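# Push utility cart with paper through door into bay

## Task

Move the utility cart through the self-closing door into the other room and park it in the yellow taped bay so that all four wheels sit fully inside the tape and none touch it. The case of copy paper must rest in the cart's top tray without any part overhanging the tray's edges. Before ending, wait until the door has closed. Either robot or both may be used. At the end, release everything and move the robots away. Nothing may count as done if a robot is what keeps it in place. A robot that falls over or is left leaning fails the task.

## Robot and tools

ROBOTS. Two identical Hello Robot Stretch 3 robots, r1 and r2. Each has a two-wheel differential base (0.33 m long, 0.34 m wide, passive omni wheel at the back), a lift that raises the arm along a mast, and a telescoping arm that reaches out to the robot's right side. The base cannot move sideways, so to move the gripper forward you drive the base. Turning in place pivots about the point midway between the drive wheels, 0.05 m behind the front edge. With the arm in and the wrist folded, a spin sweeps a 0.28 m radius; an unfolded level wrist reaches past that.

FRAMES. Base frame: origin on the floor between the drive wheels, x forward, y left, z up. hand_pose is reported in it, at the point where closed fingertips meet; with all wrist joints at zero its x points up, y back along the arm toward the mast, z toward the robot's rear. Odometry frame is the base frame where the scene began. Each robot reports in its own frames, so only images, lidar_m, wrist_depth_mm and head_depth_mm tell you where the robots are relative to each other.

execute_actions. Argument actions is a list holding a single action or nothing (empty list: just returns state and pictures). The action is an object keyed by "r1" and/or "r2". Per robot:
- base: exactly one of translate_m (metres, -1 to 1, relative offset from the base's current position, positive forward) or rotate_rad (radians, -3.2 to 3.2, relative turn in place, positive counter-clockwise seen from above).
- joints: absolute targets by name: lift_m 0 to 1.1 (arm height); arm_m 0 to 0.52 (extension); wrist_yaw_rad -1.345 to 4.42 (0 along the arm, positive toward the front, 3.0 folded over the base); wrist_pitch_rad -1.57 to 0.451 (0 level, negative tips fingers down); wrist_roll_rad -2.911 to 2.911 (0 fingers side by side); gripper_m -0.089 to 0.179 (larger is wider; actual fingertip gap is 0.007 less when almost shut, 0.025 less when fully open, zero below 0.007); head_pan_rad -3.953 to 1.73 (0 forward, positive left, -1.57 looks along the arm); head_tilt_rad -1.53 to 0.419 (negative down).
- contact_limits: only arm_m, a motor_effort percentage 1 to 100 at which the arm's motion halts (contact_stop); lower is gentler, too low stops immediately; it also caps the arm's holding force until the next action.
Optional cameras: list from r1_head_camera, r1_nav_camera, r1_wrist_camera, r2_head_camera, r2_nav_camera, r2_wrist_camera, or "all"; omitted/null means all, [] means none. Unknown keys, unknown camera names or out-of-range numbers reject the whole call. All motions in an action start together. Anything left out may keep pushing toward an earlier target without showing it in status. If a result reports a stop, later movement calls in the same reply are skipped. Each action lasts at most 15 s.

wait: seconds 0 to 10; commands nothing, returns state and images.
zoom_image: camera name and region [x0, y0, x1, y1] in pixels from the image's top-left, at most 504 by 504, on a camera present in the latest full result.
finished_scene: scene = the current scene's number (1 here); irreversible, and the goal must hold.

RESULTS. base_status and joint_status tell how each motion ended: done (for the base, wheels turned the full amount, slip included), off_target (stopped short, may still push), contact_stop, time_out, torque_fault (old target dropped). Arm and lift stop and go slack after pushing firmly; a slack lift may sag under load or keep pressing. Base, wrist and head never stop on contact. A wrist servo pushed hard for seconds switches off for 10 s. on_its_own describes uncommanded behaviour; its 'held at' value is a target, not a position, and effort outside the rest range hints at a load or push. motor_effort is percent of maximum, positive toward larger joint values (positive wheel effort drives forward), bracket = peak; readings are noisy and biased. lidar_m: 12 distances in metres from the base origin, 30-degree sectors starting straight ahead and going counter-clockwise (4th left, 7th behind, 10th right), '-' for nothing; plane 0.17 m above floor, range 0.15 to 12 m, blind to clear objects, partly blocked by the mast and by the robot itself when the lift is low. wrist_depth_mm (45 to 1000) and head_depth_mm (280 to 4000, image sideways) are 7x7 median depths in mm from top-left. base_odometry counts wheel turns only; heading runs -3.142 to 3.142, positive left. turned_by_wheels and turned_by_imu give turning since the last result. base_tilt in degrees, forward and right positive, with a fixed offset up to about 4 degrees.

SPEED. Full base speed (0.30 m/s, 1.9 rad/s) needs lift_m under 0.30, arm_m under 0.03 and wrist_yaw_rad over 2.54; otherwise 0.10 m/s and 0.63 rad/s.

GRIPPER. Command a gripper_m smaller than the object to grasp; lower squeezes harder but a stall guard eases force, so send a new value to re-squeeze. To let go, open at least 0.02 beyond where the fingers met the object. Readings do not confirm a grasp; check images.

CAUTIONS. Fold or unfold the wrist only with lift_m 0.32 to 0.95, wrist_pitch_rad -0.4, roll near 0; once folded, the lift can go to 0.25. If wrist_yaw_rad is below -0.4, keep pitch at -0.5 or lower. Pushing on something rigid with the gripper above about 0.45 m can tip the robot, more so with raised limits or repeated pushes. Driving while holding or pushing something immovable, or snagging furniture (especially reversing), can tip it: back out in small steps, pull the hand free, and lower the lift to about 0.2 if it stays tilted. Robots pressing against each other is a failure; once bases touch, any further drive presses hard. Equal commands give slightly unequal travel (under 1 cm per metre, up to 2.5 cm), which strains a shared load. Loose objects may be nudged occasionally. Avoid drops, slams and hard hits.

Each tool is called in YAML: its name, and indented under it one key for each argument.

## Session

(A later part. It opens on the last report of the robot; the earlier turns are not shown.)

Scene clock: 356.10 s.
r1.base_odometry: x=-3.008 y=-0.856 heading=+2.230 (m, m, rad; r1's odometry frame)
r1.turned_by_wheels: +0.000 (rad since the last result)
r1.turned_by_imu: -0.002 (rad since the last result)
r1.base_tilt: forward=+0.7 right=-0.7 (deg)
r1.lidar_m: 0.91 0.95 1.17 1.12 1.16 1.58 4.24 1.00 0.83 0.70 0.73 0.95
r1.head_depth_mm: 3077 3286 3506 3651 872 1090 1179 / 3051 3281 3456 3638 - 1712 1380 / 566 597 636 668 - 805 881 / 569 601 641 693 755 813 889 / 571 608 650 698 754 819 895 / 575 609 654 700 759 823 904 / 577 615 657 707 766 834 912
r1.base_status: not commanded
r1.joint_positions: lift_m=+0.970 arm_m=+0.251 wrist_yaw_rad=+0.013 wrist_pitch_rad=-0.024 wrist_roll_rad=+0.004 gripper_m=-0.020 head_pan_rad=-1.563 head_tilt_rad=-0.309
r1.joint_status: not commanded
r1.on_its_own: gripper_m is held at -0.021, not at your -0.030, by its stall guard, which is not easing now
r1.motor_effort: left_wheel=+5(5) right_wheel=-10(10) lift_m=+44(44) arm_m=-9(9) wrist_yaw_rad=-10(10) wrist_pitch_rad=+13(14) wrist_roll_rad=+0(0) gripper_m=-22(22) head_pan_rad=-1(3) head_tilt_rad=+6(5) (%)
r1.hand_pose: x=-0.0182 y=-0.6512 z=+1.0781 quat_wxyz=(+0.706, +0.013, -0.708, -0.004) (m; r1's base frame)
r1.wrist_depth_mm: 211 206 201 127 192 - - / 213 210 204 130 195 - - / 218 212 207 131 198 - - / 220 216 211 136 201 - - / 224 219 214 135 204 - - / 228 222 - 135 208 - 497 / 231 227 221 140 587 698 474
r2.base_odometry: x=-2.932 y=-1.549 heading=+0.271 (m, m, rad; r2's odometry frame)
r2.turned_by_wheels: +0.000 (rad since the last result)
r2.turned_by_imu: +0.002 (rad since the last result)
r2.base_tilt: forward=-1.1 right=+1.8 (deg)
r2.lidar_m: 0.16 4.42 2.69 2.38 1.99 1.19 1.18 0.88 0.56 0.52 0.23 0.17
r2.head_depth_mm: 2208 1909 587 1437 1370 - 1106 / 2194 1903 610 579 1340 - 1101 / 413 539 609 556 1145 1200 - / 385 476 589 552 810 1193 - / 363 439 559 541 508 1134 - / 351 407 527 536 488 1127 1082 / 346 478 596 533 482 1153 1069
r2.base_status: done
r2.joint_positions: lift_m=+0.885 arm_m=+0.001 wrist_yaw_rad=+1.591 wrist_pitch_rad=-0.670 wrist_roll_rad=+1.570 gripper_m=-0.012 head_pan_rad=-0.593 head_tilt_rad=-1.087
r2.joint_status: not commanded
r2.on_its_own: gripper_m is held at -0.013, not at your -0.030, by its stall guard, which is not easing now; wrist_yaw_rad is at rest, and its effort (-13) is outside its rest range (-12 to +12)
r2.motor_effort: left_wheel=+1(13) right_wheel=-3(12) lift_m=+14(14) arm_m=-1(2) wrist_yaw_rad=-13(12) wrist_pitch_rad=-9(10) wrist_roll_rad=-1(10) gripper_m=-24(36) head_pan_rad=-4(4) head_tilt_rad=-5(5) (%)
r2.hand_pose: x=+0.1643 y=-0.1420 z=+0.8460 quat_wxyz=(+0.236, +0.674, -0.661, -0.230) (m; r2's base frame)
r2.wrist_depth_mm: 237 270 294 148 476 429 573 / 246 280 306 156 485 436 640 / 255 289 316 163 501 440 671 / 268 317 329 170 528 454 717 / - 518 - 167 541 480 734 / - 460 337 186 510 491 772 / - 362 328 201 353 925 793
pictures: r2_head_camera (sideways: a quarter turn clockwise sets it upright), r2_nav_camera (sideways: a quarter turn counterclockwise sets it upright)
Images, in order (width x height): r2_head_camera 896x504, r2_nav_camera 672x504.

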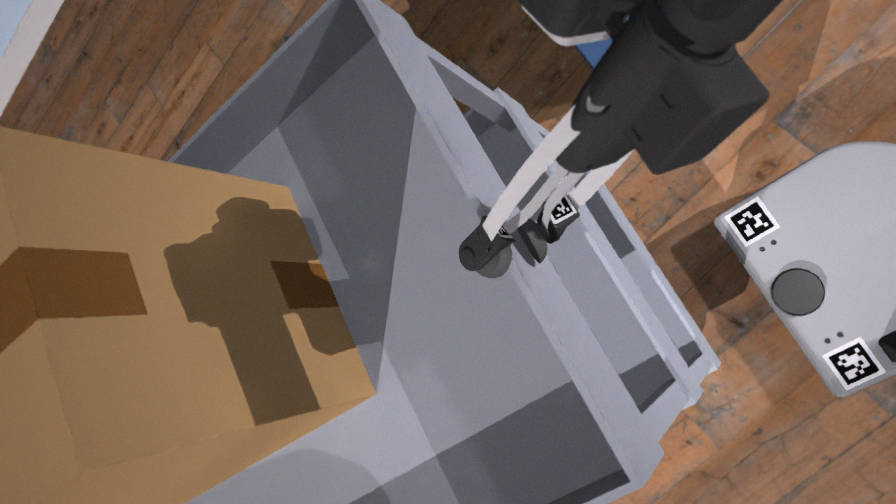

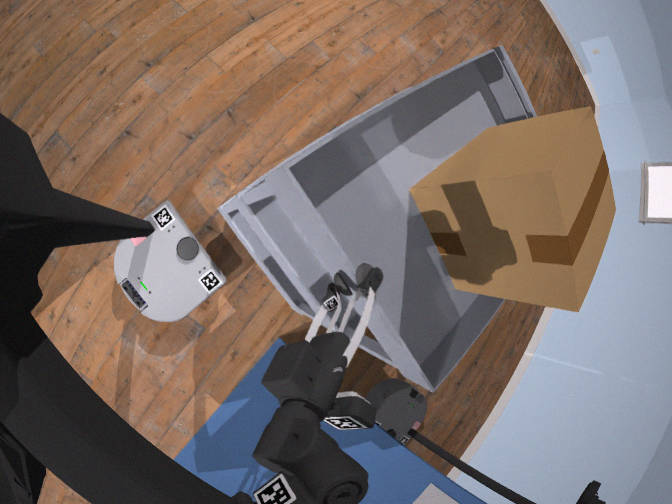

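execute_actions:
  actions:
    - {"r1":{"base":{"translate_m":0.025},"joints":{"arm_m":0.12}},"r2":{"base":{"translate_m":-0.8}}}
  cameras: ["r2_nav_camera"]

execute_actions:
  actions:
    - {"r2":{"base":{"rotate_rad":0.2}}}
  cameras: []

execute_actions:
  actions:
    - {"r2":{"base":{"translate_m":-0.5}}}
  cameras: ["r2_nav_camera"]

Scene clock: 372.60 s.
r1.base_odometry: x=-3.023 y=-0.836 heading=+2.231 (m, m, rad; r1's odometry frame)
r1.turned_by_wheels: +0.000 (rad since the last result)
r1.turned_by_imu: -0.003 (rad since the last result)
r1.base_tilt: forward=+0.6 right=-0.7 (deg)
r1.lidar_m: 0.89 0.92 1.17 1.12 1.16 1.58 4.27 5.04 3.75 0.57 0.63 0.93
r1.head_depth_mm: 3076 3265 3538 3562 - - 1311 / 455 485 519 552 - - 1301 / 452 476 500 536 - - 725 / 460 489 526 564 611 667 730 / 470 502 537 579 626 683 753 / 479 512 550 592 642 703 773 / 489 523 562 607 660 725 799
r1.base_status: done
r1.joint_positions: lift_m=+0.970 arm_m=+0.121 wrist_yaw_rad=+0.007 wrist_pitch_rad=-0.026 wrist_roll_rad=+0.004 gripper_m=-0.017 head_pan_rad=-1.563 head_tilt_rad=-0.309
r1.joint_status: all done
r1.on_its_own: gripper_m is held at -0.018, not at your -0.030, by its stall guard, which is not easing now
r1.motor_effort: left_wheel=+3(8) right_wheel=-5(15) lift_m=+44(44) arm_m=-9(13) wrist_yaw_rad=-6(26) wrist_pitch_rad=+14(14) wrist_roll_rad=+0(0) gripper_m=-21(24) head_pan_rad=-3(2) head_tilt_rad=+5(5) (%)
r1.hand_pose: x=-0.0197 y=-0.5212 z=+1.0776 quat_wxyz=(+0.706, +0.012, -0.708, -0.007) (m; r1's base frame)
r1.wrist_depth_mm: 244 230 214 131 189 - - / 248 232 217 132 192 - - / 250 237 220 134 195 - - / 254 239 223 137 197 - - / 259 242 227 138 199 - - / 263 246 233 138 202 - - / 267 251 233 143 203 - -
r2.base_odometry: x=-3.703 y=-1.764 heading=+0.271 (m, m, rad; r2's odometry frame)
r2.turned_by_wheels: +0.000 (rad since the last result)
r2.turned_by_imu: +0.001 (rad since the last result)
r2.base_tilt: forward=-1.1 right=+1.7 (deg)
r2.lidar_m: 0.23 4.12 2.50 2.22 0.54 0.45 3.21 3.20 0.74 0.67 0.26 0.23
r2.head_depth_mm: 714 807 592 575 1314 - 1105 / 415 549 619 571 851 - 1101 / 405 500 599 556 1121 1193 - / 394 485 589 553 843 1204 - / 386 472 580 539 824 1166 - / 396 660 600 538 797 1157 1087 / 737 678 598 532 630 1172 1071
r2.base_status: done
r2.joint_positions: lift_m=+0.885 arm_m=+0.001 wrist_yaw_rad=+1.617 wrist_pitch_rad=-0.610 wrist_roll_rad=+1.570 gripper_m=-0.013 head_pan_rad=-0.593 head_tilt_rad=-1.087
r2.joint_status: not commanded
r2.on_its_own: wrist_yaw_rad is held at +1.608, not at your +1.570, by its stall guard, which is not easing now; gripper_m is held at -0.013, not at your -0.030, by its stall guard, which is not easing now; wrist_pitch_rad is at rest, and its effort (-26) is outside its rest range (-20 to +32)
r2.motor_effort: left_wheel=-1(7) right_wheel=-2(11) lift_m=+14(14) arm_m=-2(2) wrist_yaw_rad=-5(13) wrist_pitch_rad=-26(26) wrist_roll_rad=+0(0) gripper_m=-17(24) head_pan_rad=-4(5) head_tilt_rad=-5(5) (%)
r2.hand_pose: x=+0.1745 y=-0.1367 z=+0.8574 quat_wxyz=(+0.218, +0.690, -0.659, -0.207) (m; r2's base frame)
r2.wrist_depth_mm: 247 273 305 147 166 447 371 / 264 297 326 159 188 450 394 / - 570 353 173 510 453 619 / - 529 413 198 555 478 705 / - - - 249 562 642 772 / - - 246 277 484 938 778 / - - 283 - - 936 779
pictures: r2_nav_camera (sideways: a quarter turn counterclockwise sets it upright)
Images, in order (width x height): r2_nav_camera 672x504.

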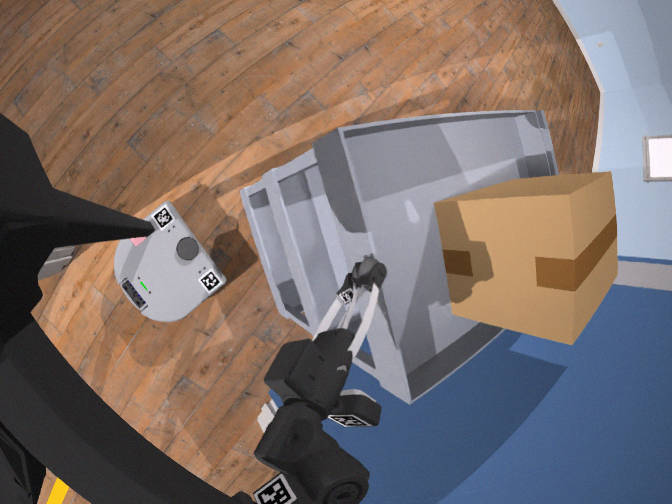

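Scene clock: 373.83 s.
r1.base_odometry: x=-3.023 y=-0.836 heading=+2.231 (m, m, rad; r1's odometry frame)
r1.turned_by_wheels: +0.000 (rad since the last result)
r1.turned_by_imu: +0.000 (rad since the last result)
r1.base_tilt: forward=+0.7 right=-0.7 (deg)
r1.lidar_m: 0.89 0.92 1.16 1.12 1.16 1.58 4.26 5.01 3.75 0.56 0.63 0.92
r1.head_depth_mm: 3104 3286 3513 3532 - - 1315 / 456 485 518 552 - - 1305 / 452 477 501 536 - - 723 / 461 490 526 565 613 666 727 / 470 501 537 579 626 683 751 / 480 512 549 591 641 704 776 / 490 523 561 607 661 723 801
r1.base_status: not commanded
r1.joint_positions: lift_m=+0.970 arm_m=+0.121 wrist_yaw_rad=+0.007 wrist_pitch_rad=-0.026 wrist_roll_rad=+0.004 gripper_m=-0.017 head_pan_rad=-1.563 head_tilt_rad=-0.309
r1.joint_status: not commanded
r1.on_its_own: gripper_m is held at -0.018, not at your -0.030, by its stall guard, which is not easing now
r1.motor_effort: left_wheel=+3(3) right_wheel=-5(5) lift_m=+44(44) arm_m=-9(9) wrist_yaw_rad=-5(5) wrist_pitch_rad=+14(14) wrist_roll_rad=+0(0) gripper_m=-20(20) head_pan_rad=-2(2) head_tilt_rad=+5(5) (%)
r1.hand_pose: x=-0.0197 y=-0.5212 z=+1.0776 quat_wxyz=(+0.706, +0.012, -0.708, -0.007) (m; r1's base frame)
r1.wrist_depth_mm: 244 229 215 130 189 - - / 249 232 218 131 193 - - / 252 236 220 134 194 - - / 256 239 223 138 197 - - / 259 243 226 138 199 - - / 262 245 232 138 202 - - / 266 252 233 143 204 - -
r2.base_odometry: x=-3.703 y=-1.764 heading=+0.471 (m, m, rad; r2's odometry frame)
r2.turned_by_wheels: +0.199 (rad since the last result)
r2.turned_by_imu: +0.179 (rad since the last result)
r2.base_tilt: forward=-1.1 right=+1.7 (deg)
r2.lidar_m: 0.26 3.24 2.32 1.30 0.45 0.47 3.20 3.31 0.67 0.35 0.26 0.25
r2.head_depth_mm: 394 482 616 554 711 - 1102 / 395 483 598 552 857 - 1099 / 396 484 595 552 956 1196 - / 396 485 591 554 842 1199 - / 754 678 602 541 841 1185 - / 750 687 602 537 827 1173 1090 / 2111 1727 578 514 1269 1173 1069
r2.base_status: done
r2.joint_positions: lift_m=+0.885 arm_m=+0.001 wrist_yaw_rad=+1.568 wrist_pitch_rad=-0.603 wrist_roll_rad=+1.575 gripper_m=-0.013 head_pan_rad=-0.593 head_tilt_rad=-1.087
r2.joint_status: not commanded
r2.on_its_own: wrist_yaw_rad is held at +1.608, not at your +1.570, by its stall guard, which is still easing; gripper_m is held at -0.013, not at your -0.030, by its stall guard, which is not easing now; wrist_pitch_rad is at rest, and its effort (-28) is outside its rest range (-20 to +32)
r2.motor_effort: left_wheel=-10(12) right_wheel=+9(15) lift_m=+14(14) arm_m=-2(2) wrist_yaw_rad=+23(25) wrist_pitch_rad=-28(28) wrist_roll_rad=-2(2) gripper_m=-17(17) head_pan_rad=-3(4) head_tilt_rad=-4(5) (%)
r2.hand_pose: x=+0.1759 y=-0.1462 z=+0.8589 quat_wxyz=(+0.209, +0.674, -0.677, -0.211) (m; r2's base frame)
r2.wrist_depth_mm: 244 269 302 244 140 414 375 / - 529 328 150 164 457 377 / - 520 386 163 199 458 551 / - - 411 188 538 472 700 / - - - - 545 722 767 / - - 267 317 - 952 777 / - - 306 - - 940 786
pictures: none
No camera images: the call's "cameras" was empty. Leave "cameras" out to get every camera's image.

Scene clock: 380.00 s.
r1.base_odometry: x=-3.023 y=-0.836 heading=+2.231 (m, m, rad; r1's odometry frame)
r1.turned_by_wheels: +0.000 (rad since the last result)
r1.turned_by_imu: -0.002 (rad since the last result)
r1.base_tilt: forward=+0.7 right=-0.6 (deg)
r1.lidar_m: 0.89 0.92 1.17 1.12 1.16 1.58 4.28 5.05 3.74 0.56 0.63 0.92
r1.head_depth_mm: 3055 3283 3459 3515 - - 1318 / 455 484 518 552 - - 1306 / 453 478 501 536 - - 724 / 461 489 526 565 614 668 731 / 471 500 537 578 627 684 753 / 479 513 549 593 645 703 774 / 489 523 562 608 660 724 801
r1.base_status: not commanded
r1.joint_positions: lift_m=+0.970 arm_m=+0.121 wrist_yaw_rad=+0.007 wrist_pitch_rad=-0.026 wrist_roll_rad=+0.004 gripper_m=-0.017 head_pan_rad=-1.563 head_tilt_rad=-0.309
r1.joint_status: not commanded
r1.on_its_own: gripper_m is held at -0.018, not at your -0.030, by its stall guard, which is not easing now
r1.motor_effort: left_wheel=+3(3) right_wheel=-5(5) lift_m=+44(44) arm_m=-9(9) wrist_yaw_rad=-6(5) wrist_pitch_rad=+14(14) wrist_roll_rad=+0(0) gripper_m=-20(20) head_pan_rad=-2(3) head_tilt_rad=+5(5) (%)
r1.hand_pose: x=-0.0197 y=-0.5212 z=+1.0776 quat_wxyz=(+0.706, +0.012, -0.708, -0.007) (m; r1's base frame)
r1.wrist_depth_mm: 244 229 215 130 189 - - / 247 233 217 131 192 - - / 250 236 220 134 194 - - / 255 239 222 137 197 - - / 259 242 227 138 199 - - / 262 246 233 138 202 - - / 266 252 233 143 204 - -
r2.base_odometry: x=-4.149 y=-1.991 heading=+0.471 (m, m, rad; r2's odometry frame)
r2.turned_by_wheels: +0.000 (rad since the last result)
r2.turned_by_imu: +0.002 (rad since the last result)
r2.base_tilt: forward=-1.1 right=+1.7 (deg)
r2.lidar_m: 0.70 3.21 0.35 0.35 2.26 2.85 2.72 2.80 2.66 0.69 0.68 0.67
r2.head_depth_mm: 754 833 929 1090 1315 - 1107 / 879 987 1114 1301 1366 - 1103 / 1054 1215 1424 1456 1282 1191 - / 1170 1409 1587 1448 1287 1207 - / 784 1089 1058 1384 1298 1179 - / 767 1093 1044 1380 1293 1176 1091 / 767 1098 1038 1354 1282 1169 1073
r2.base_status: done
r2.joint_positions: lift_m=+0.885 arm_m=+0.001 wrist_yaw_rad=+1.554 wrist_pitch_rad=-0.708 wrist_roll_rad=+1.575 gripper_m=-0.013 head_pan_rad=-0.593 head_tilt_rad=-1.087
r2.joint_status: not commanded
r2.on_its_own: gripper_m is held at -0.013, not at your -0.030, by its stall guard, which is not easing now
r2.motor_effort: left_wheel=-3(16) right_wheel=+0(8) lift_m=+14(14) arm_m=-2(1) wrist_yaw_rad=-1(23) wrist_pitch_rad=+2(28) wrist_roll_rad=-2(3) gripper_m=-9(16) head_pan_rad=-4(4) head_tilt_rad=-5(5) (%)
r2.hand_pose: x=+0.1574 y=-0.1487 z=+0.8390 quat_wxyz=(+0.242, +0.657, -0.669, -0.248) (m; r2's base frame)
r2.wrist_depth_mm: 552 - 871 744 - 847 712 / 605 - 911 - 978 879 724 / 737 - 934 - - 859 728 / - 773 966 - - 860 754 / - - - - - 886 758 / - - - - - 907 776 / - - - - - 931 778
pictures: r2_nav_camera (sideways: a quarter turn counterclockwise sets it upright)
Images, in order (width x height): r2_nav_camera 672x504.

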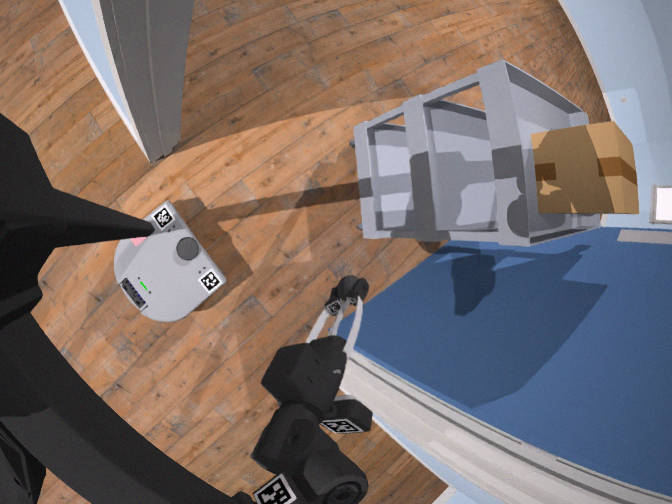

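execute_actions:
  actions:
    - {"r2":{"base":{"translate_m":0.54},"joints":{"lift_m":1.05,"arm_m":0.1,"wrist_pitch_rad":-1.0,"gripper_m":0.11,"wrist_yaw_rad":1.57,"head_pan_rad":-1.0}}}
  cameras: ["r2_head_camera","r2_wrist_camera"]

execute_actions:
  actions:
    - {"r2":{"joints":{"lift_m":0.91}}}
  cameras: ["r2_head_camera","r2_wrist_camera"]

Scene clock: 394.10 s.
r1.base_odometry: x=-3.023 y=-0.836 heading=+2.231 (m, m, rad; r1's odometry frame)
r1.turned_by_wheels: +0.000 (rad since the last result)
r1.turned_by_imu: -0.003 (rad since the last result)
r1.base_tilt: forward=+0.7 right=-0.8 (deg)
r1.lidar_m: 0.89 0.92 1.17 1.12 1.16 1.58 4.25 5.02 3.77 0.57 0.63 0.92
r1.head_depth_mm: 3061 3260 3490 3568 - - 1311 / 456 485 519 553 - - 1308 / 453 477 502 536 - - 725 / 462 489 526 565 614 667 728 / 470 502 537 578 626 684 752 / 480 513 550 593 643 704 775 / 489 523 561 607 661 722 799
r1.base_status: not commanded
r1.joint_positions: lift_m=+0.970 arm_m=+0.121 wrist_yaw_rad=+0.007 wrist_pitch_rad=-0.026 wrist_roll_rad=+0.004 gripper_m=-0.017 head_pan_rad=-1.563 head_tilt_rad=-0.309
r1.joint_status: not commanded
r1.on_its_own: gripper_m is held at -0.018, not at your -0.030, by its stall guard, which is not easing now
r1.motor_effort: left_wheel=+3(3) right_wheel=-6(5) lift_m=+44(44) arm_m=-9(9) wrist_yaw_rad=-5(6) wrist_pitch_rad=+14(14) wrist_roll_rad=+0(0) gripper_m=-21(21) head_pan_rad=-2(1) head_tilt_rad=+5(5) (%)
r1.hand_pose: x=-0.0197 y=-0.5212 z=+1.0776 quat_wxyz=(+0.706, +0.012, -0.708, -0.007) (m; r1's base frame)
r1.wrist_depth_mm: 245 228 215 130 189 - - / 247 234 217 132 193 - - / 251 236 220 134 195 - - / 255 239 223 137 197 - - / 259 242 226 139 199 - - / 263 246 233 138 203 - - / 268 252 232 143 204 - -
r2.base_odometry: x=-3.667 y=-1.746 heading=+0.471 (m, m, rad; r2's odometry frame)
r2.turned_by_wheels: +0.000 (rad since the last result)
r2.turned_by_imu: +0.001 (rad since the last result)
r2.base_tilt: forward=-1.1 right=+1.7 (deg)
r2.lidar_m: 0.22 3.26 2.32 1.48 0.48 0.48 3.24 3.35 0.68 0.30 0.22 0.21
r2.head_depth_mm: 640 726 844 1058 1288 1207 1105 / 700 811 589 580 1315 1207 1101 / 731 662 608 565 1130 1211 - / 402 495 588 545 854 1217 - / 383 468 579 539 806 1164 - / 366 442 557 536 776 1135 1078 / 356 419 568 532 494 1136 1074
r2.base_status: done
r2.joint_positions: lift_m=+1.049 arm_m=+0.100 wrist_yaw_rad=+1.568 wrist_pitch_rad=-1.002 wrist_roll_rad=+1.575 gripper_m=+0.110 head_pan_rad=-0.993 head_tilt_rad=-1.087
r2.joint_status: all done
r2.motor_effort: left_wheel=-3(4) right_wheel=+0(4) lift_m=+35(37) arm_m=+5(6) wrist_yaw_rad=+1(1) wrist_pitch_rad=+1(4) wrist_roll_rad=-2(2) gripper_m=+0(88) head_pan_rad=-4(37) head_tilt_rad=-5(4) (%)
r2.hand_pose: x=+0.0960 y=-0.2450 z=+0.9590 quat_wxyz=(+0.338, +0.618, -0.622, -0.341) (m; r2's base frame)
r2.wrist_depth_mm: 216 251 315 320 282 264 828 / 238 283 357 330 288 814 849 / 265 324 384 336 305 927 874 / 481 490 408 349 676 - 880 / - - 427 373 - - 878 / - 455 435 - - - 887 / - - 425 - - - 941
pictures: r2_head_camera (sideways: a quarter turn clockwise sets it upright), r2_wrist_camera
Images, in order (width x height): r2_head_camera 896x504, r2_wrist_camera 644x364.

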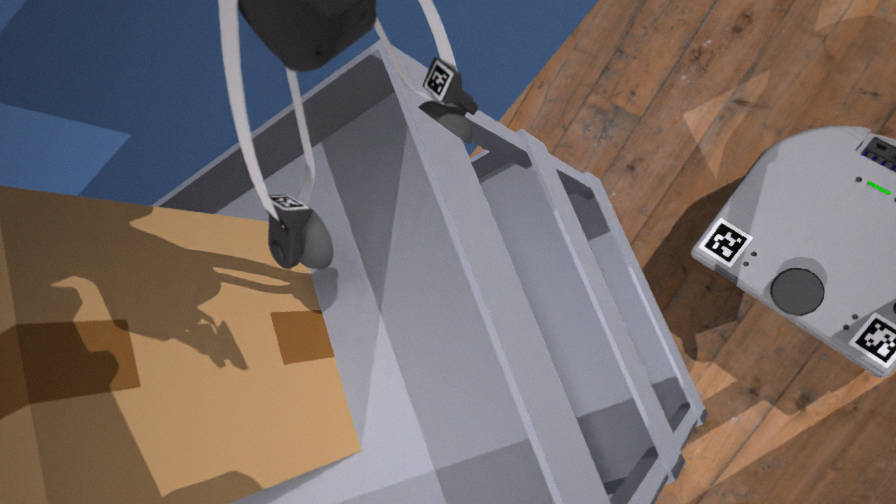

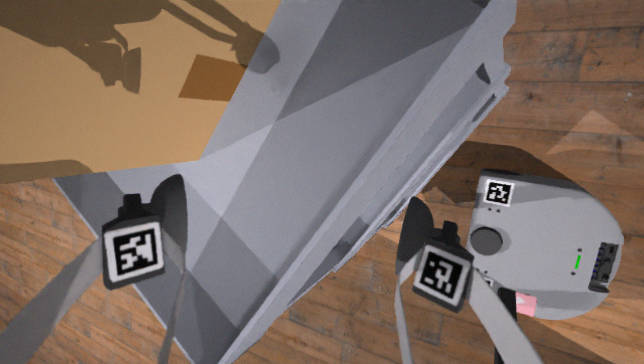

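Scene clock: 396.20 s.
r1.base_odometry: x=-3.023 y=-0.836 heading=+2.231 (m, m, rad; r1's odometry frame)
r1.turned_by_wheels: +0.000 (rad since the last result)
r1.turned_by_imu: -0.001 (rad since the last result)
r1.base_tilt: forward=+0.7 right=-0.7 (deg)
r1.lidar_m: 0.89 0.92 1.17 1.12 1.16 1.58 4.27 5.04 3.76 0.57 0.63 0.92
r1.head_depth_mm: 3080 3278 3487 3547 - - 1312 / 456 484 518 552 - - 1311 / 453 477 501 536 - - 726 / 461 489 526 565 613 667 730 / 470 501 537 578 626 684 752 / 479 512 549 593 643 704 774 / 488 523 563 609 660 724 801
r1.base_status: not commanded
r1.joint_positions: lift_m=+0.970 arm_m=+0.121 wrist_yaw_rad=+0.007 wrist_pitch_rad=-0.026 wrist_roll_rad=+0.004 gripper_m=-0.017 head_pan_rad=-1.563 head_tilt_rad=-0.309
r1.joint_status: not commanded
r1.on_its_own: gripper_m is held at -0.018, not at your -0.030, by its stall guard, which is not easing now
r1.motor_effort: left_wheel=+3(3) right_wheel=-5(5) lift_m=+44(44) arm_m=-9(9) wrist_yaw_rad=-6(6) wrist_pitch_rad=+14(14) wrist_roll_rad=+0(0) gripper_m=-20(20) head_pan_rad=-4(2) head_tilt_rad=+5(6) (%)
r1.hand_pose: x=-0.0197 y=-0.5212 z=+1.0776 quat_wxyz=(+0.706, +0.012, -0.708, -0.007) (m; r1's base frame)
r1.wrist_depth_mm: 245 229 214 131 189 - - / 247 232 218 131 193 - - / 251 237 221 134 195 - - / 256 239 223 137 197 - - / 259 243 227 138 199 - - / 262 245 233 138 202 - - / 266 252 233 142 204 - -
r2.base_odometry: x=-3.667 y=-1.746 heading=+0.471 (m, m, rad; r2's odometry frame)
r2.turned_by_wheels: +0.000 (rad since the last result)
r2.turned_by_imu: +0.000 (rad since the last result)
r2.base_tilt: forward=-1.1 right=+1.8 (deg)
r2.lidar_m: 0.22 3.24 2.31 1.47 0.47 0.48 3.24 3.35 0.68 0.30 0.22 0.21
r2.head_depth_mm: 640 738 842 - 1295 1207 1110 / 699 809 589 579 1316 1193 1106 / 733 660 615 564 1160 1206 - / 403 494 592 535 854 1213 - / 383 466 576 539 803 1169 - / 365 442 556 536 775 1124 1077 / 355 420 569 532 493 1142 1072
r2.base_status: not commanded
r2.joint_positions: lift_m=+0.911 arm_m=+0.100 wrist_yaw_rad=+1.568 wrist_pitch_rad=-1.003 wrist_roll_rad=+1.575 gripper_m=+0.110 head_pan_rad=-0.993 head_tilt_rad=-1.087
r2.joint_status: all done
r2.motor_effort: left_wheel=-3(3) right_wheel=+1(1) lift_m=+12(33) arm_m=+5(5) wrist_yaw_rad=+2(2) wrist_pitch_rad=+1(1) wrist_roll_rad=-2(2) gripper_m=+0(0) head_pan_rad=-5(4) head_tilt_rad=-4(4) (%)
r2.hand_pose: x=+0.0960 y=-0.2450 z=+0.8202 quat_wxyz=(+0.339, +0.618, -0.622, -0.342) (m; r2's base frame)
r2.wrist_depth_mm: 214 233 200 172 121 761 725 / 237 246 207 112 165 788 742 / 267 257 212 126 471 837 771 / 316 273 219 168 748 840 756 / 351 - 154 547 953 - - / 354 291 181 - - - - / 333 304 375 - - 943 800
pictures: r2_head_camera (sideways: a quarter turn clockwise sets it upright), r2_wrist_camera
Images, in order (width x height): r2_head_camera 896x504, r2_wrist_camera 644x364.

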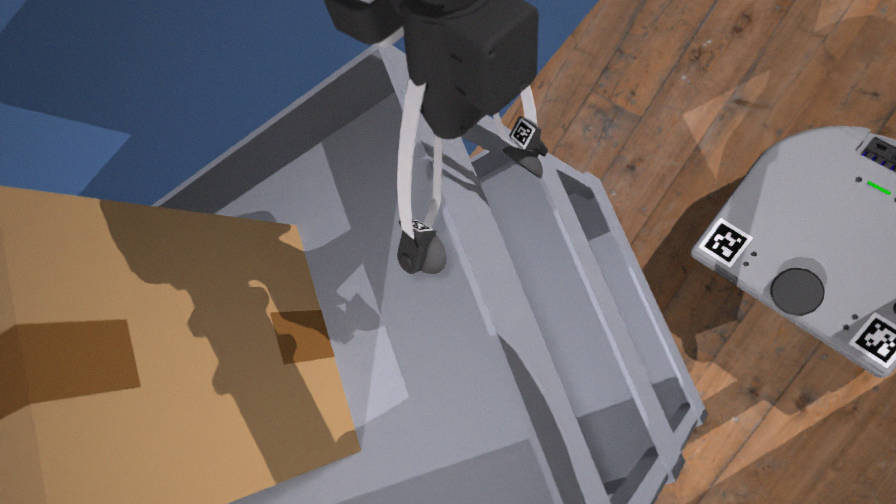

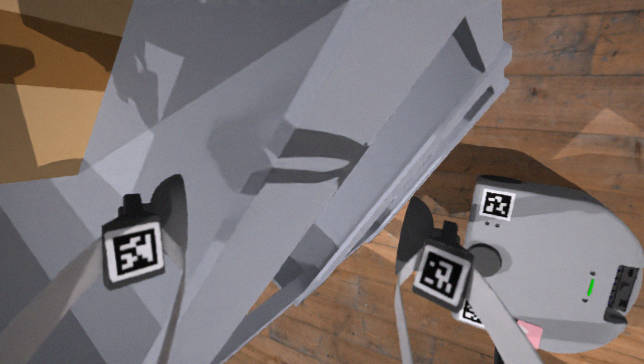

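execute_actions:
  actions:
    - {"r2":{"base":{"translate_m":0.02},"joints":{"gripper_m":-0.03}}}
  cameras: []

execute_actions:
  actions:
    - {"r2":{"base":{"translate_m":-0.4},"joints":{"arm_m":0.03,"head_pan_rad":-0.6}}}
  cameras: ["r2_nav_camera"]

Scene clock: 403.80 s.
r1.base_odometry: x=-3.023 y=-0.836 heading=+2.231 (m, m, rad; r1's odometry frame)
r1.turned_by_wheels: +0.000 (rad since the last result)
r1.turned_by_imu: -0.001 (rad since the last result)
r1.base_tilt: forward=+0.7 right=-0.7 (deg)
r1.lidar_m: 0.89 0.92 1.17 1.12 1.16 1.58 4.27 5.05 3.77 0.56 0.63 0.92
r1.head_depth_mm: 3096 3247 3507 3477 - - 1316 / 456 485 517 553 - - 1302 / 453 477 502 535 - - 727 / 461 490 526 564 612 667 728 / 470 501 537 578 627 684 753 / 479 512 549 592 643 703 776 / 489 524 562 608 662 725 801
r1.base_status: not commanded
r1.joint_positions: lift_m=+0.970 arm_m=+0.121 wrist_yaw_rad=+0.007 wrist_pitch_rad=-0.026 wrist_roll_rad=+0.004 gripper_m=-0.017 head_pan_rad=-1.563 head_tilt_rad=-0.309
r1.joint_status: not commanded
r1.on_its_own: gripper_m is held at -0.018, not at your -0.030, by its stall guard, which is not easing now
r1.motor_effort: left_wheel=+3(3) right_wheel=-5(5) lift_m=+44(44) arm_m=-9(9) wrist_yaw_rad=-5(6) wrist_pitch_rad=+14(14) wrist_roll_rad=+0(0) gripper_m=-21(20) head_pan_rad=-4(2) head_tilt_rad=+5(5) (%)
r1.hand_pose: x=-0.0197 y=-0.5212 z=+1.0776 quat_wxyz=(+0.706, +0.012, -0.708, -0.007) (m; r1's base frame)
r1.wrist_depth_mm: 243 229 214 130 189 - - / 247 232 217 131 192 - - / 251 236 220 134 195 - - / 255 238 224 137 197 - - / 258 242 228 138 199 - - / 262 246 233 138 202 - - / 267 251 232 143 205 - -
r2.base_odometry: x=-3.649 y=-1.737 heading=+0.471 (m, m, rad; r2's odometry frame)
r2.turned_by_wheels: +0.000 (rad since the last result)
r2.turned_by_imu: +0.001 (rad since the last result)
r2.base_tilt: forward=-1.1 right=+1.8 (deg)
r2.lidar_m: 0.20 3.25 2.33 1.56 0.49 0.49 3.26 3.36 0.68 0.27 0.20 0.19
r2.head_depth_mm: 643 744 835 - 1292 1209 1104 / 700 814 589 580 1310 1202 1097 / 416 614 615 552 987 1205 - / 384 474 587 543 835 1205 - / 366 447 570 540 755 1153 - / 358 423 533 537 505 1072 1077 / 347 402 579 531 488 1132 1074
r2.base_status: done
r2.joint_positions: lift_m=+0.911 arm_m=+0.100 wrist_yaw_rad=+1.566 wrist_pitch_rad=-1.005 wrist_roll_rad=+1.613 gripper_m=-0.028 head_pan_rad=-0.993 head_tilt_rad=-1.087
r2.joint_status: all done
r2.motor_effort: left_wheel=-4(6) right_wheel=+1(4) lift_m=+11(11) arm_m=+5(5) wrist_yaw_rad=+2(2) wrist_pitch_rad=+1(4) wrist_roll_rad=-18(18) gripper_m=-36(100) head_pan_rad=-4(5) head_tilt_rad=-5(5) (%)
r2.hand_pose: x=+0.0954 y=-0.2452 z=+0.8199 quat_wxyz=(+0.327, +0.611, -0.628, -0.354) (m; r2's base frame)
r2.wrist_depth_mm: 201 225 198 170 95 253 726 / 220 240 205 175 115 543 743 / 244 256 212 179 383 842 750 / 278 267 220 122 510 862 741 / 353 284 208 141 975 - - / 352 302 159 520 979 - - / 326 295 205 - - 956 806
pictures: none
No camera images: the call's "cameras" was empty. Leave "cameras" out to get every camera's image.

Scene clock: 408.83 s.
r1.base_odometry: x=-3.023 y=-0.836 heading=+2.231 (m, m, rad; r1's odometry frame)
r1.turned_by_wheels: +0.000 (rad since the last result)
r1.turned_by_imu: -0.001 (rad since the last result)
r1.base_tilt: forward=+0.7 right=-0.7 (deg)
r1.lidar_m: 0.89 0.92 1.17 1.12 1.16 1.58 4.27 5.04 3.75 0.57 0.63 0.92
r1.head_depth_mm: 3069 3268 3446 3582 - - 1312 / 455 483 518 553 - - 1306 / 452 477 500 536 - - 723 / 461 489 527 564 613 667 730 / 471 501 537 579 625 681 751 / 479 512 549 592 642 701 776 / 489 524 562 608 660 725 801
r1.base_status: not commanded
r1.joint_positions: lift_m=+0.970 arm_m=+0.121 wrist_yaw_rad=+0.007 wrist_pitch_rad=-0.026 wrist_roll_rad=+0.004 gripper_m=-0.017 head_pan_rad=-1.563 head_tilt_rad=-0.309
r1.joint_status: not commanded
r1.on_its_own: gripper_m is held at -0.018, not at your -0.030, by its stall guard, which is not easing now
r1.motor_effort: left_wheel=+3(3) right_wheel=-5(5) lift_m=+44(44) arm_m=-9(9) wrist_yaw_rad=-5(5) wrist_pitch_rad=+14(14) wrist_roll_rad=+0(0) gripper_m=-19(19) head_pan_rad=-4(2) head_tilt_rad=+4(6) (%)
r1.hand_pose: x=-0.0197 y=-0.5212 z=+1.0776 quat_wxyz=(+0.706, +0.012, -0.708, -0.007) (m; r1's base frame)
r1.wrist_depth_mm: 245 230 215 131 190 - - / 248 233 218 132 192 - - / 250 235 221 134 194 - - / 255 239 224 137 197 - - / 258 242 227 138 199 - - / 262 246 232 138 202 - - / 266 251 233 143 204 - -
r2.base_odometry: x=-4.006 y=-1.918 heading=+0.471 (m, m, rad; r2's odometry frame)
r2.turned_by_wheels: +0.000 (rad since the last result)
r2.turned_by_imu: +0.001 (rad since the last result)
r2.base_tilt: forward=-1.1 right=+1.7 (deg)
r2.lidar_m: 0.19 0.28 2.31 0.33 2.27 3.00 2.88 2.96 2.68 0.24 0.18 0.18
r2.head_depth_mm: 353 391 583 548 514 1164 1101 / 350 395 506 552 518 1182 1102 / 352 397 510 548 510 1170 - / 349 402 515 542 511 1173 - / 348 404 544 539 508 1155 - / 732 688 604 535 504 1145 1085 / 2096 656 587 531 502 1161 1071
r2.base_status: done
r2.joint_positions: lift_m=+0.910 arm_m=+0.030 wrist_yaw_rad=+1.573 wrist_pitch_rad=-0.964 wrist_roll_rad=+1.622 gripper_m=-0.005 head_pan_rad=-0.607 head_tilt_rad=-1.087
r2.joint_status: all done
r2.on_its_own: gripper_m is held at -0.006, not at your -0.030, by its stall guard, which is still easing
r2.motor_effort: left_wheel=-2(15) right_wheel=-2(10) lift_m=+16(16) arm_m=-1(11) wrist_yaw_rad=-2(27) wrist_pitch_rad=-10(15) wrist_roll_rad=-22(26) gripper_m=-24(35) head_pan_rad=+4(35) head_tilt_rad=-4(5) (%)
r2.hand_pose: x=+0.1048 y=-0.1749 z=+0.8247 quat_wxyz=(+0.312, +0.618, -0.634, -0.343) (m; r2's base frame)
r2.wrist_depth_mm: 208 233 206 175 95 208 714 / 231 253 214 180 122 432 742 / 259 273 222 121 401 806 748 / 365 290 231 133 524 906 - / 378 308 130 171 982 943 - / 355 331 177 584 986 932 - / 327 325 265 - - 899 820
pictures: r2_nav_camera (sideways: a quarter turn counterclockwise sets it upright)
Images, in order (width x height): r2_nav_camera 672x504.

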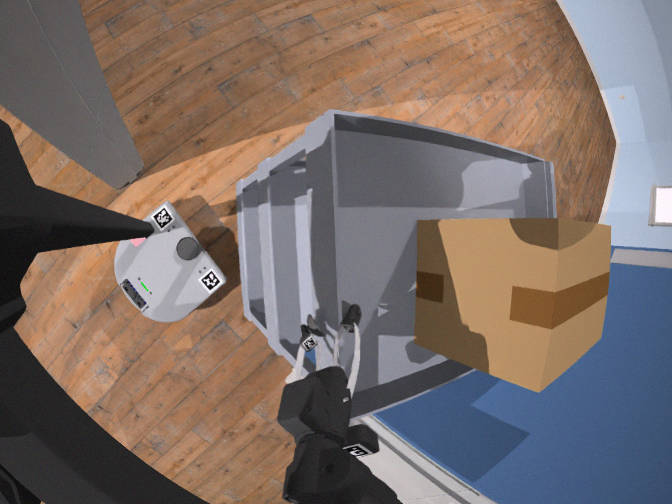

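execute_actions:
  actions:
    - {"r2":{"base":{"translate_m":-0.3},"joints":{"gripper_m":-0.025}}}
  cameras: ["r2_nav_camera"]

Scene clock: 421.67 s.
r1.base_odometry: x=-3.023 y=-0.836 heading=+2.231 (m, m, rad; r1's odometry frame)
r1.turned_by_wheels: +0.000 (rad since the last result)
r1.turned_by_imu: -0.002 (rad since the last result)
r1.base_tilt: forward=+0.7 right=-0.7 (deg)
r1.lidar_m: 0.89 0.92 1.17 1.12 1.16 1.58 4.24 5.02 3.74 0.57 0.63 0.92
r1.head_depth_mm: 3096 3287 3481 3536 - - 1315 / 456 486 518 554 - - 1309 / 452 477 501 535 - - 725 / 461 488 525 564 611 666 729 / 470 502 537 578 626 683 751 / 479 512 549 592 644 703 775 / 489 523 561 607 661 724 803
r1.base_status: not commanded
r1.joint_positions: lift_m=+0.970 arm_m=+0.121 wrist_yaw_rad=+0.007 wrist_pitch_rad=-0.026 wrist_roll_rad=+0.004 gripper_m=-0.017 head_pan_rad=-1.563 head_tilt_rad=-0.309
r1.joint_status: not commanded
r1.on_its_own: gripper_m is held at -0.018, not at your -0.030, by its stall guard, which is not easing now
r1.motor_effort: left_wheel=+3(3) right_wheel=-5(5) lift_m=+44(44) arm_m=-9(9) wrist_yaw_rad=-5(6) wrist_pitch_rad=+14(14) wrist_roll_rad=+0(0) gripper_m=-20(20) head_pan_rad=-4(2) head_tilt_rad=+5(5) (%)
r1.hand_pose: x=-0.0197 y=-0.5212 z=+1.0776 quat_wxyz=(+0.706, +0.012, -0.708, -0.007) (m; r1's base frame)
r1.wrist_depth_mm: 244 229 215 130 190 - - / 248 233 217 131 192 - - / 251 236 220 134 194 - - / 254 240 223 138 197 - - / 258 243 226 138 199 - - / 262 246 233 138 202 - - / 266 251 233 143 204 - -
r2.base_odometry: x=-4.273 y=-2.054 heading=+0.471 (m, m, rad; r2's odometry frame)
r2.turned_by_wheels: +0.000 (rad since the last result)
r2.turned_by_imu: +0.002 (rad since the last result)
r2.base_tilt: forward=-1.1 right=+1.7 (deg)
r2.lidar_m: 0.18 0.25 0.40 0.81 2.26 2.70 2.58 2.66 2.68 0.25 0.18 0.18
r2.head_depth_mm: 356 415 582 547 476 1162 1104 / 355 400 516 552 510 1184 1095 / 352 399 515 548 719 1166 - / 349 398 512 545 511 1167 - / 346 396 510 540 506 1136 - / 712 670 601 537 501 1128 1089 / 727 666 596 532 494 1153 1070
r2.base_status: done
r2.joint_positions: lift_m=+0.910 arm_m=+0.030 wrist_yaw_rad=+1.557 wrist_pitch_rad=-0.955 wrist_roll_rad=+1.612 gripper_m=-0.008 head_pan_rad=-0.607 head_tilt_rad=-1.087
r2.joint_status: gripper_m off_target (ended at -0.008, target -0.025)
r2.on_its_own: gripper_m is held at -0.008, not at your -0.025, by its stall guard, which is still easing
r2.motor_effort: left_wheel=-5(10) right_wheel=-1(10) lift_m=+16(16) arm_m=-1(2) wrist_yaw_rad=+8(7) wrist_pitch_rad=-13(13) wrist_roll_rad=-18(22) gripper_m=-9(100) head_pan_rad=+4(3) head_tilt_rad=-5(5) (%)
r2.hand_pose: x=+0.1067 y=-0.1769 z=+0.8258 quat_wxyz=(+0.310, +0.617, -0.639, -0.340) (m; r2's base frame)
r2.wrist_depth_mm: 207 237 210 177 113 298 724 / 226 254 218 181 146 437 740 / 249 272 225 124 454 805 744 / 279 292 236 138 518 891 - / 397 317 132 165 977 911 - / 371 333 171 509 - 942 - / 338 322 207 - 925 939 812
pictures: r2_nav_camera (sideways: a quarter turn counterclockwise sets it upright)
Images, in order (width x height): r2_nav_camera 672x504.

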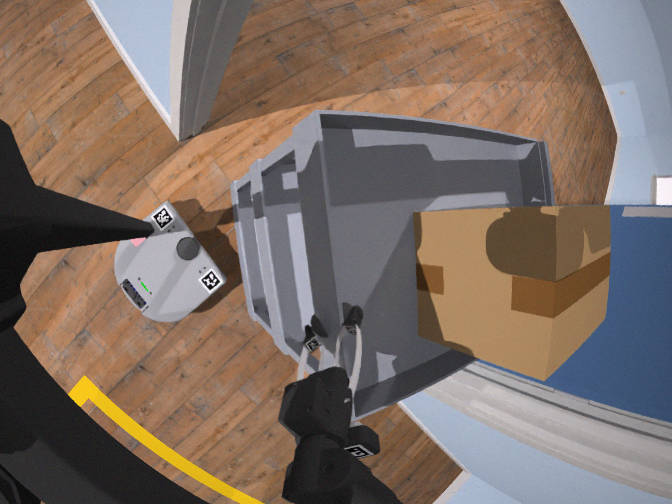

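execute_actions:
  actions:
    - {"r2":{"base":{"rotate_rad":-0.25}}}
  cameras: []

execute_actions:
  actions:
    - {"r2":{"base":{"translate_m":-0.6},"joints":{"gripper_m":-0.02}}}
  cameras: ["r2_nav_camera"]

Scene clock: 428.43 s.
r1.base_odometry: x=-3.023 y=-0.836 heading=+2.231 (m, m, rad; r1's odometry frame)
r1.turned_by_wheels: +0.000 (rad since the last result)
r1.turned_by_imu: -0.001 (rad since the last result)
r1.base_tilt: forward=+0.7 right=-0.7 (deg)
r1.lidar_m: 0.89 0.92 1.17 1.12 1.16 1.58 4.26 5.04 3.75 0.57 0.63 0.92
r1.head_depth_mm: 3045 3257 3498 3587 - - 1313 / 456 486 518 552 - - 1302 / 453 477 500 536 - - 725 / 461 489 526 565 613 667 728 / 470 501 537 578 627 683 751 / 479 511 549 592 645 702 775 / 488 522 562 606 659 726 802
r1.base_status: not commanded
r1.joint_positions: lift_m=+0.970 arm_m=+0.121 wrist_yaw_rad=+0.007 wrist_pitch_rad=-0.026 wrist_roll_rad=+0.004 gripper_m=-0.017 head_pan_rad=-1.563 head_tilt_rad=-0.309
r1.joint_status: not commanded
r1.on_its_own: gripper_m is held at -0.018, not at your -0.030, by its stall guard, which is not easing now
r1.motor_effort: left_wheel=+3(3) right_wheel=-6(5) lift_m=+44(44) arm_m=-9(9) wrist_yaw_rad=-6(5) wrist_pitch_rad=+14(14) wrist_roll_rad=+0(0) gripper_m=-20(20) head_pan_rad=-2(2) head_tilt_rad=+5(5) (%)
r1.hand_pose: x=-0.0197 y=-0.5212 z=+1.0776 quat_wxyz=(+0.706, +0.012, -0.708, -0.007) (m; r1's base frame)
r1.wrist_depth_mm: 245 230 215 130 189 - - / 247 232 217 131 192 - - / 252 236 220 134 195 - - / 255 239 223 137 197 - - / 258 242 227 138 199 - - / 262 246 233 138 202 - - / 266 252 233 143 204 - -
r2.base_odometry: x=-4.273 y=-2.054 heading=+0.221 (m, m, rad; r2's odometry frame)
r2.turned_by_wheels: -0.250 (rad since the last result)
r2.turned_by_imu: -0.242 (rad since the last result)
r2.base_tilt: forward=-1.1 right=+1.7 (deg)
r2.lidar_m: 0.15 0.16 0.40 0.43 2.19 2.52 2.59 2.59 2.96 0.29 0.16 0.15
r2.head_depth_mm: 636 785 1465 526 1347 - 1100 / 631 764 588 551 518 1188 1100 / 350 398 529 548 517 1174 - / 342 380 492 544 504 1075 - / 337 364 465 540 486 1049 - / 335 348 441 528 483 757 1090 / 331 337 577 533 480 645 1071
r2.base_status: done
r2.joint_positions: lift_m=+0.910 arm_m=+0.030 wrist_yaw_rad=+1.590 wrist_pitch_rad=-0.949 wrist_roll_rad=+1.588 gripper_m=-0.007 head_pan_rad=-0.607 head_tilt_rad=-1.087
r2.joint_status: not commanded
r2.on_its_own: gripper_m is held at -0.008, not at your -0.025, by its stall guard, which is not easing now
r2.motor_effort: left_wheel=+5(12) right_wheel=-3(14) lift_m=+16(16) arm_m=+0(2) wrist_yaw_rad=-12(12) wrist_pitch_rad=-14(15) wrist_roll_rad=-8(18) gripper_m=-22(24) head_pan_rad=+3(3) head_tilt_rad=-4(4) (%)
r2.hand_pose: x=+0.1079 y=-0.1725 z=+0.8265 quat_wxyz=(+0.322, +0.632, -0.626, -0.325) (m; r2's base frame)
r2.wrist_depth_mm: 210 240 213 116 162 770 720 / 222 255 220 123 449 712 743 / 235 268 228 133 473 809 758 / 253 284 238 149 512 889 - / 272 302 131 155 743 919 - / 414 344 161 206 - 933 - / 377 326 184 468 990 934 806
pictures: none
No camera images: the call's "cameras" was empty. Leave "cameras" out to get every camera's image.

Scene clock: 436.00 s.
r1.base_odometry: x=-3.023 y=-0.836 heading=+2.231 (m, m, rad; r1's odometry frame)
r1.turned_by_wheels: +0.000 (rad since the last result)
r1.turned_by_imu: -0.002 (rad since the last result)
r1.base_tilt: forward=+0.7 right=-0.7 (deg)
r1.lidar_m: 0.89 0.92 1.17 1.12 1.16 1.58 4.26 5.04 3.74 0.56 0.63 0.92
r1.head_depth_mm: 3075 3260 3488 3552 - - 1315 / 456 485 518 553 - - 1295 / 453 476 501 536 - - 725 / 462 489 526 566 612 668 729 / 471 502 537 579 626 683 752 / 479 513 550 591 643 702 774 / 489 523 563 608 660 725 802
r1.base_status: not commanded
r1.joint_positions: lift_m=+0.970 arm_m=+0.121 wrist_yaw_rad=+0.007 wrist_pitch_rad=-0.026 wrist_roll_rad=+0.004 gripper_m=-0.017 head_pan_rad=-1.563 head_tilt_rad=-0.309
r1.joint_status: not commanded
r1.on_its_own: gripper_m is held at -0.018, not at your -0.030, by its stall guard, which is not easing now
r1.motor_effort: left_wheel=+3(3) right_wheel=-5(5) lift_m=+44(44) arm_m=-9(9) wrist_yaw_rad=-5(5) wrist_pitch_rad=+14(14) wrist_roll_rad=+0(0) gripper_m=-20(21) head_pan_rad=-3(3) head_tilt_rad=+6(5) (%)
r1.hand_pose: x=-0.0197 y=-0.5212 z=+1.0776 quat_wxyz=(+0.706, +0.012, -0.708, -0.007) (m; r1's base frame)
r1.wrist_depth_mm: 244 229 215 130 189 - - / 249 233 218 131 192 - - / 251 236 220 134 195 - - / 255 239 224 138 197 - - / 258 242 227 138 200 - - / 262 246 232 138 203 - - / 266 252 233 143 205 - -
r2.base_odometry: x=-4.859 y=-2.186 heading=+0.221 (m, m, rad; r2's odometry frame)
r2.turned_by_wheels: +0.000 (rad since the last result)
r2.turned_by_imu: +0.004 (rad since the last result)
r2.base_tilt: forward=-1.0 right=+1.8 (deg)
r2.lidar_m: 0.16 0.19 0.92 1.57 2.03 2.33 2.01 2.01 2.31 0.30 0.18 0.16
r2.head_depth_mm: 1908 1912 585 546 521 1171 1109 / 361 424 597 552 766 1206 1095 / 353 409 535 549 733 1176 - / 348 395 511 544 511 1159 - / 339 382 490 539 495 1137 - / 334 379 573 536 485 986 1087 / 702 678 597 531 481 1137 1074
r2.base_status: done
r2.joint_positions: lift_m=+0.910 arm_m=+0.030 wrist_yaw_rad=+1.381 wrist_pitch_rad=-0.938 wrist_roll_rad=+1.584 gripper_m=-0.016 head_pan_rad=-0.607 head_tilt_rad=-1.087
r2.joint_status: gripper_m off_target (ended at -0.016, target -0.020)
r2.on_its_own: wrist_yaw_rad is held at +1.387, not at your +1.570, by its stall guard, which is not easing now
r2.motor_effort: left_wheel=-1(7) right_wheel=-4(12) lift_m=+15(16) arm_m=-2(2) wrist_yaw_rad=+4(19) wrist_pitch_rad=-18(18) wrist_roll_rad=-6(9) gripper_m=-25(80) head_pan_rad=+4(4) head_tilt_rad=-4(5) (%)
r2.hand_pose: x=+0.1081 y=-0.2001 z=+0.8280 quat_wxyz=(+0.284, +0.566, -0.689, -0.352) (m; r2's base frame)
r2.wrist_depth_mm: 217 253 218 128 255 788 719 / 225 258 225 138 464 780 730 / 234 269 232 150 486 814 748 / 246 285 240 159 504 872 - / 258 297 138 153 528 892 - / 272 314 158 181 749 889 - / 416 326 266 234 550 915 798
pictures: r2_nav_camera (sideways: a quarter turn counterclockwise sets it upright)
Images, in order (width x height): r2_nav_camera 672x504.

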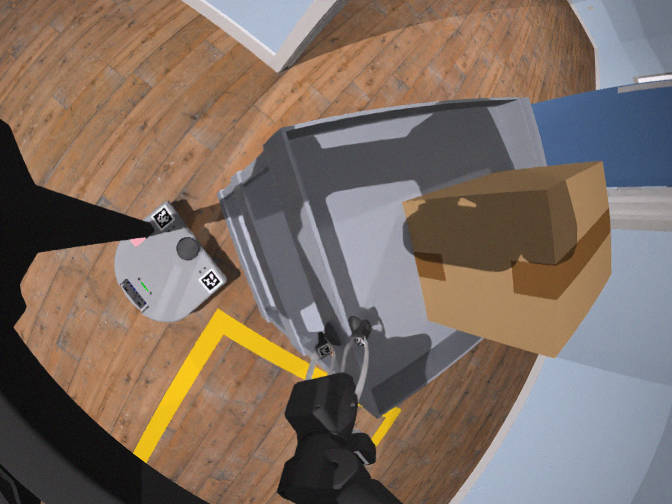

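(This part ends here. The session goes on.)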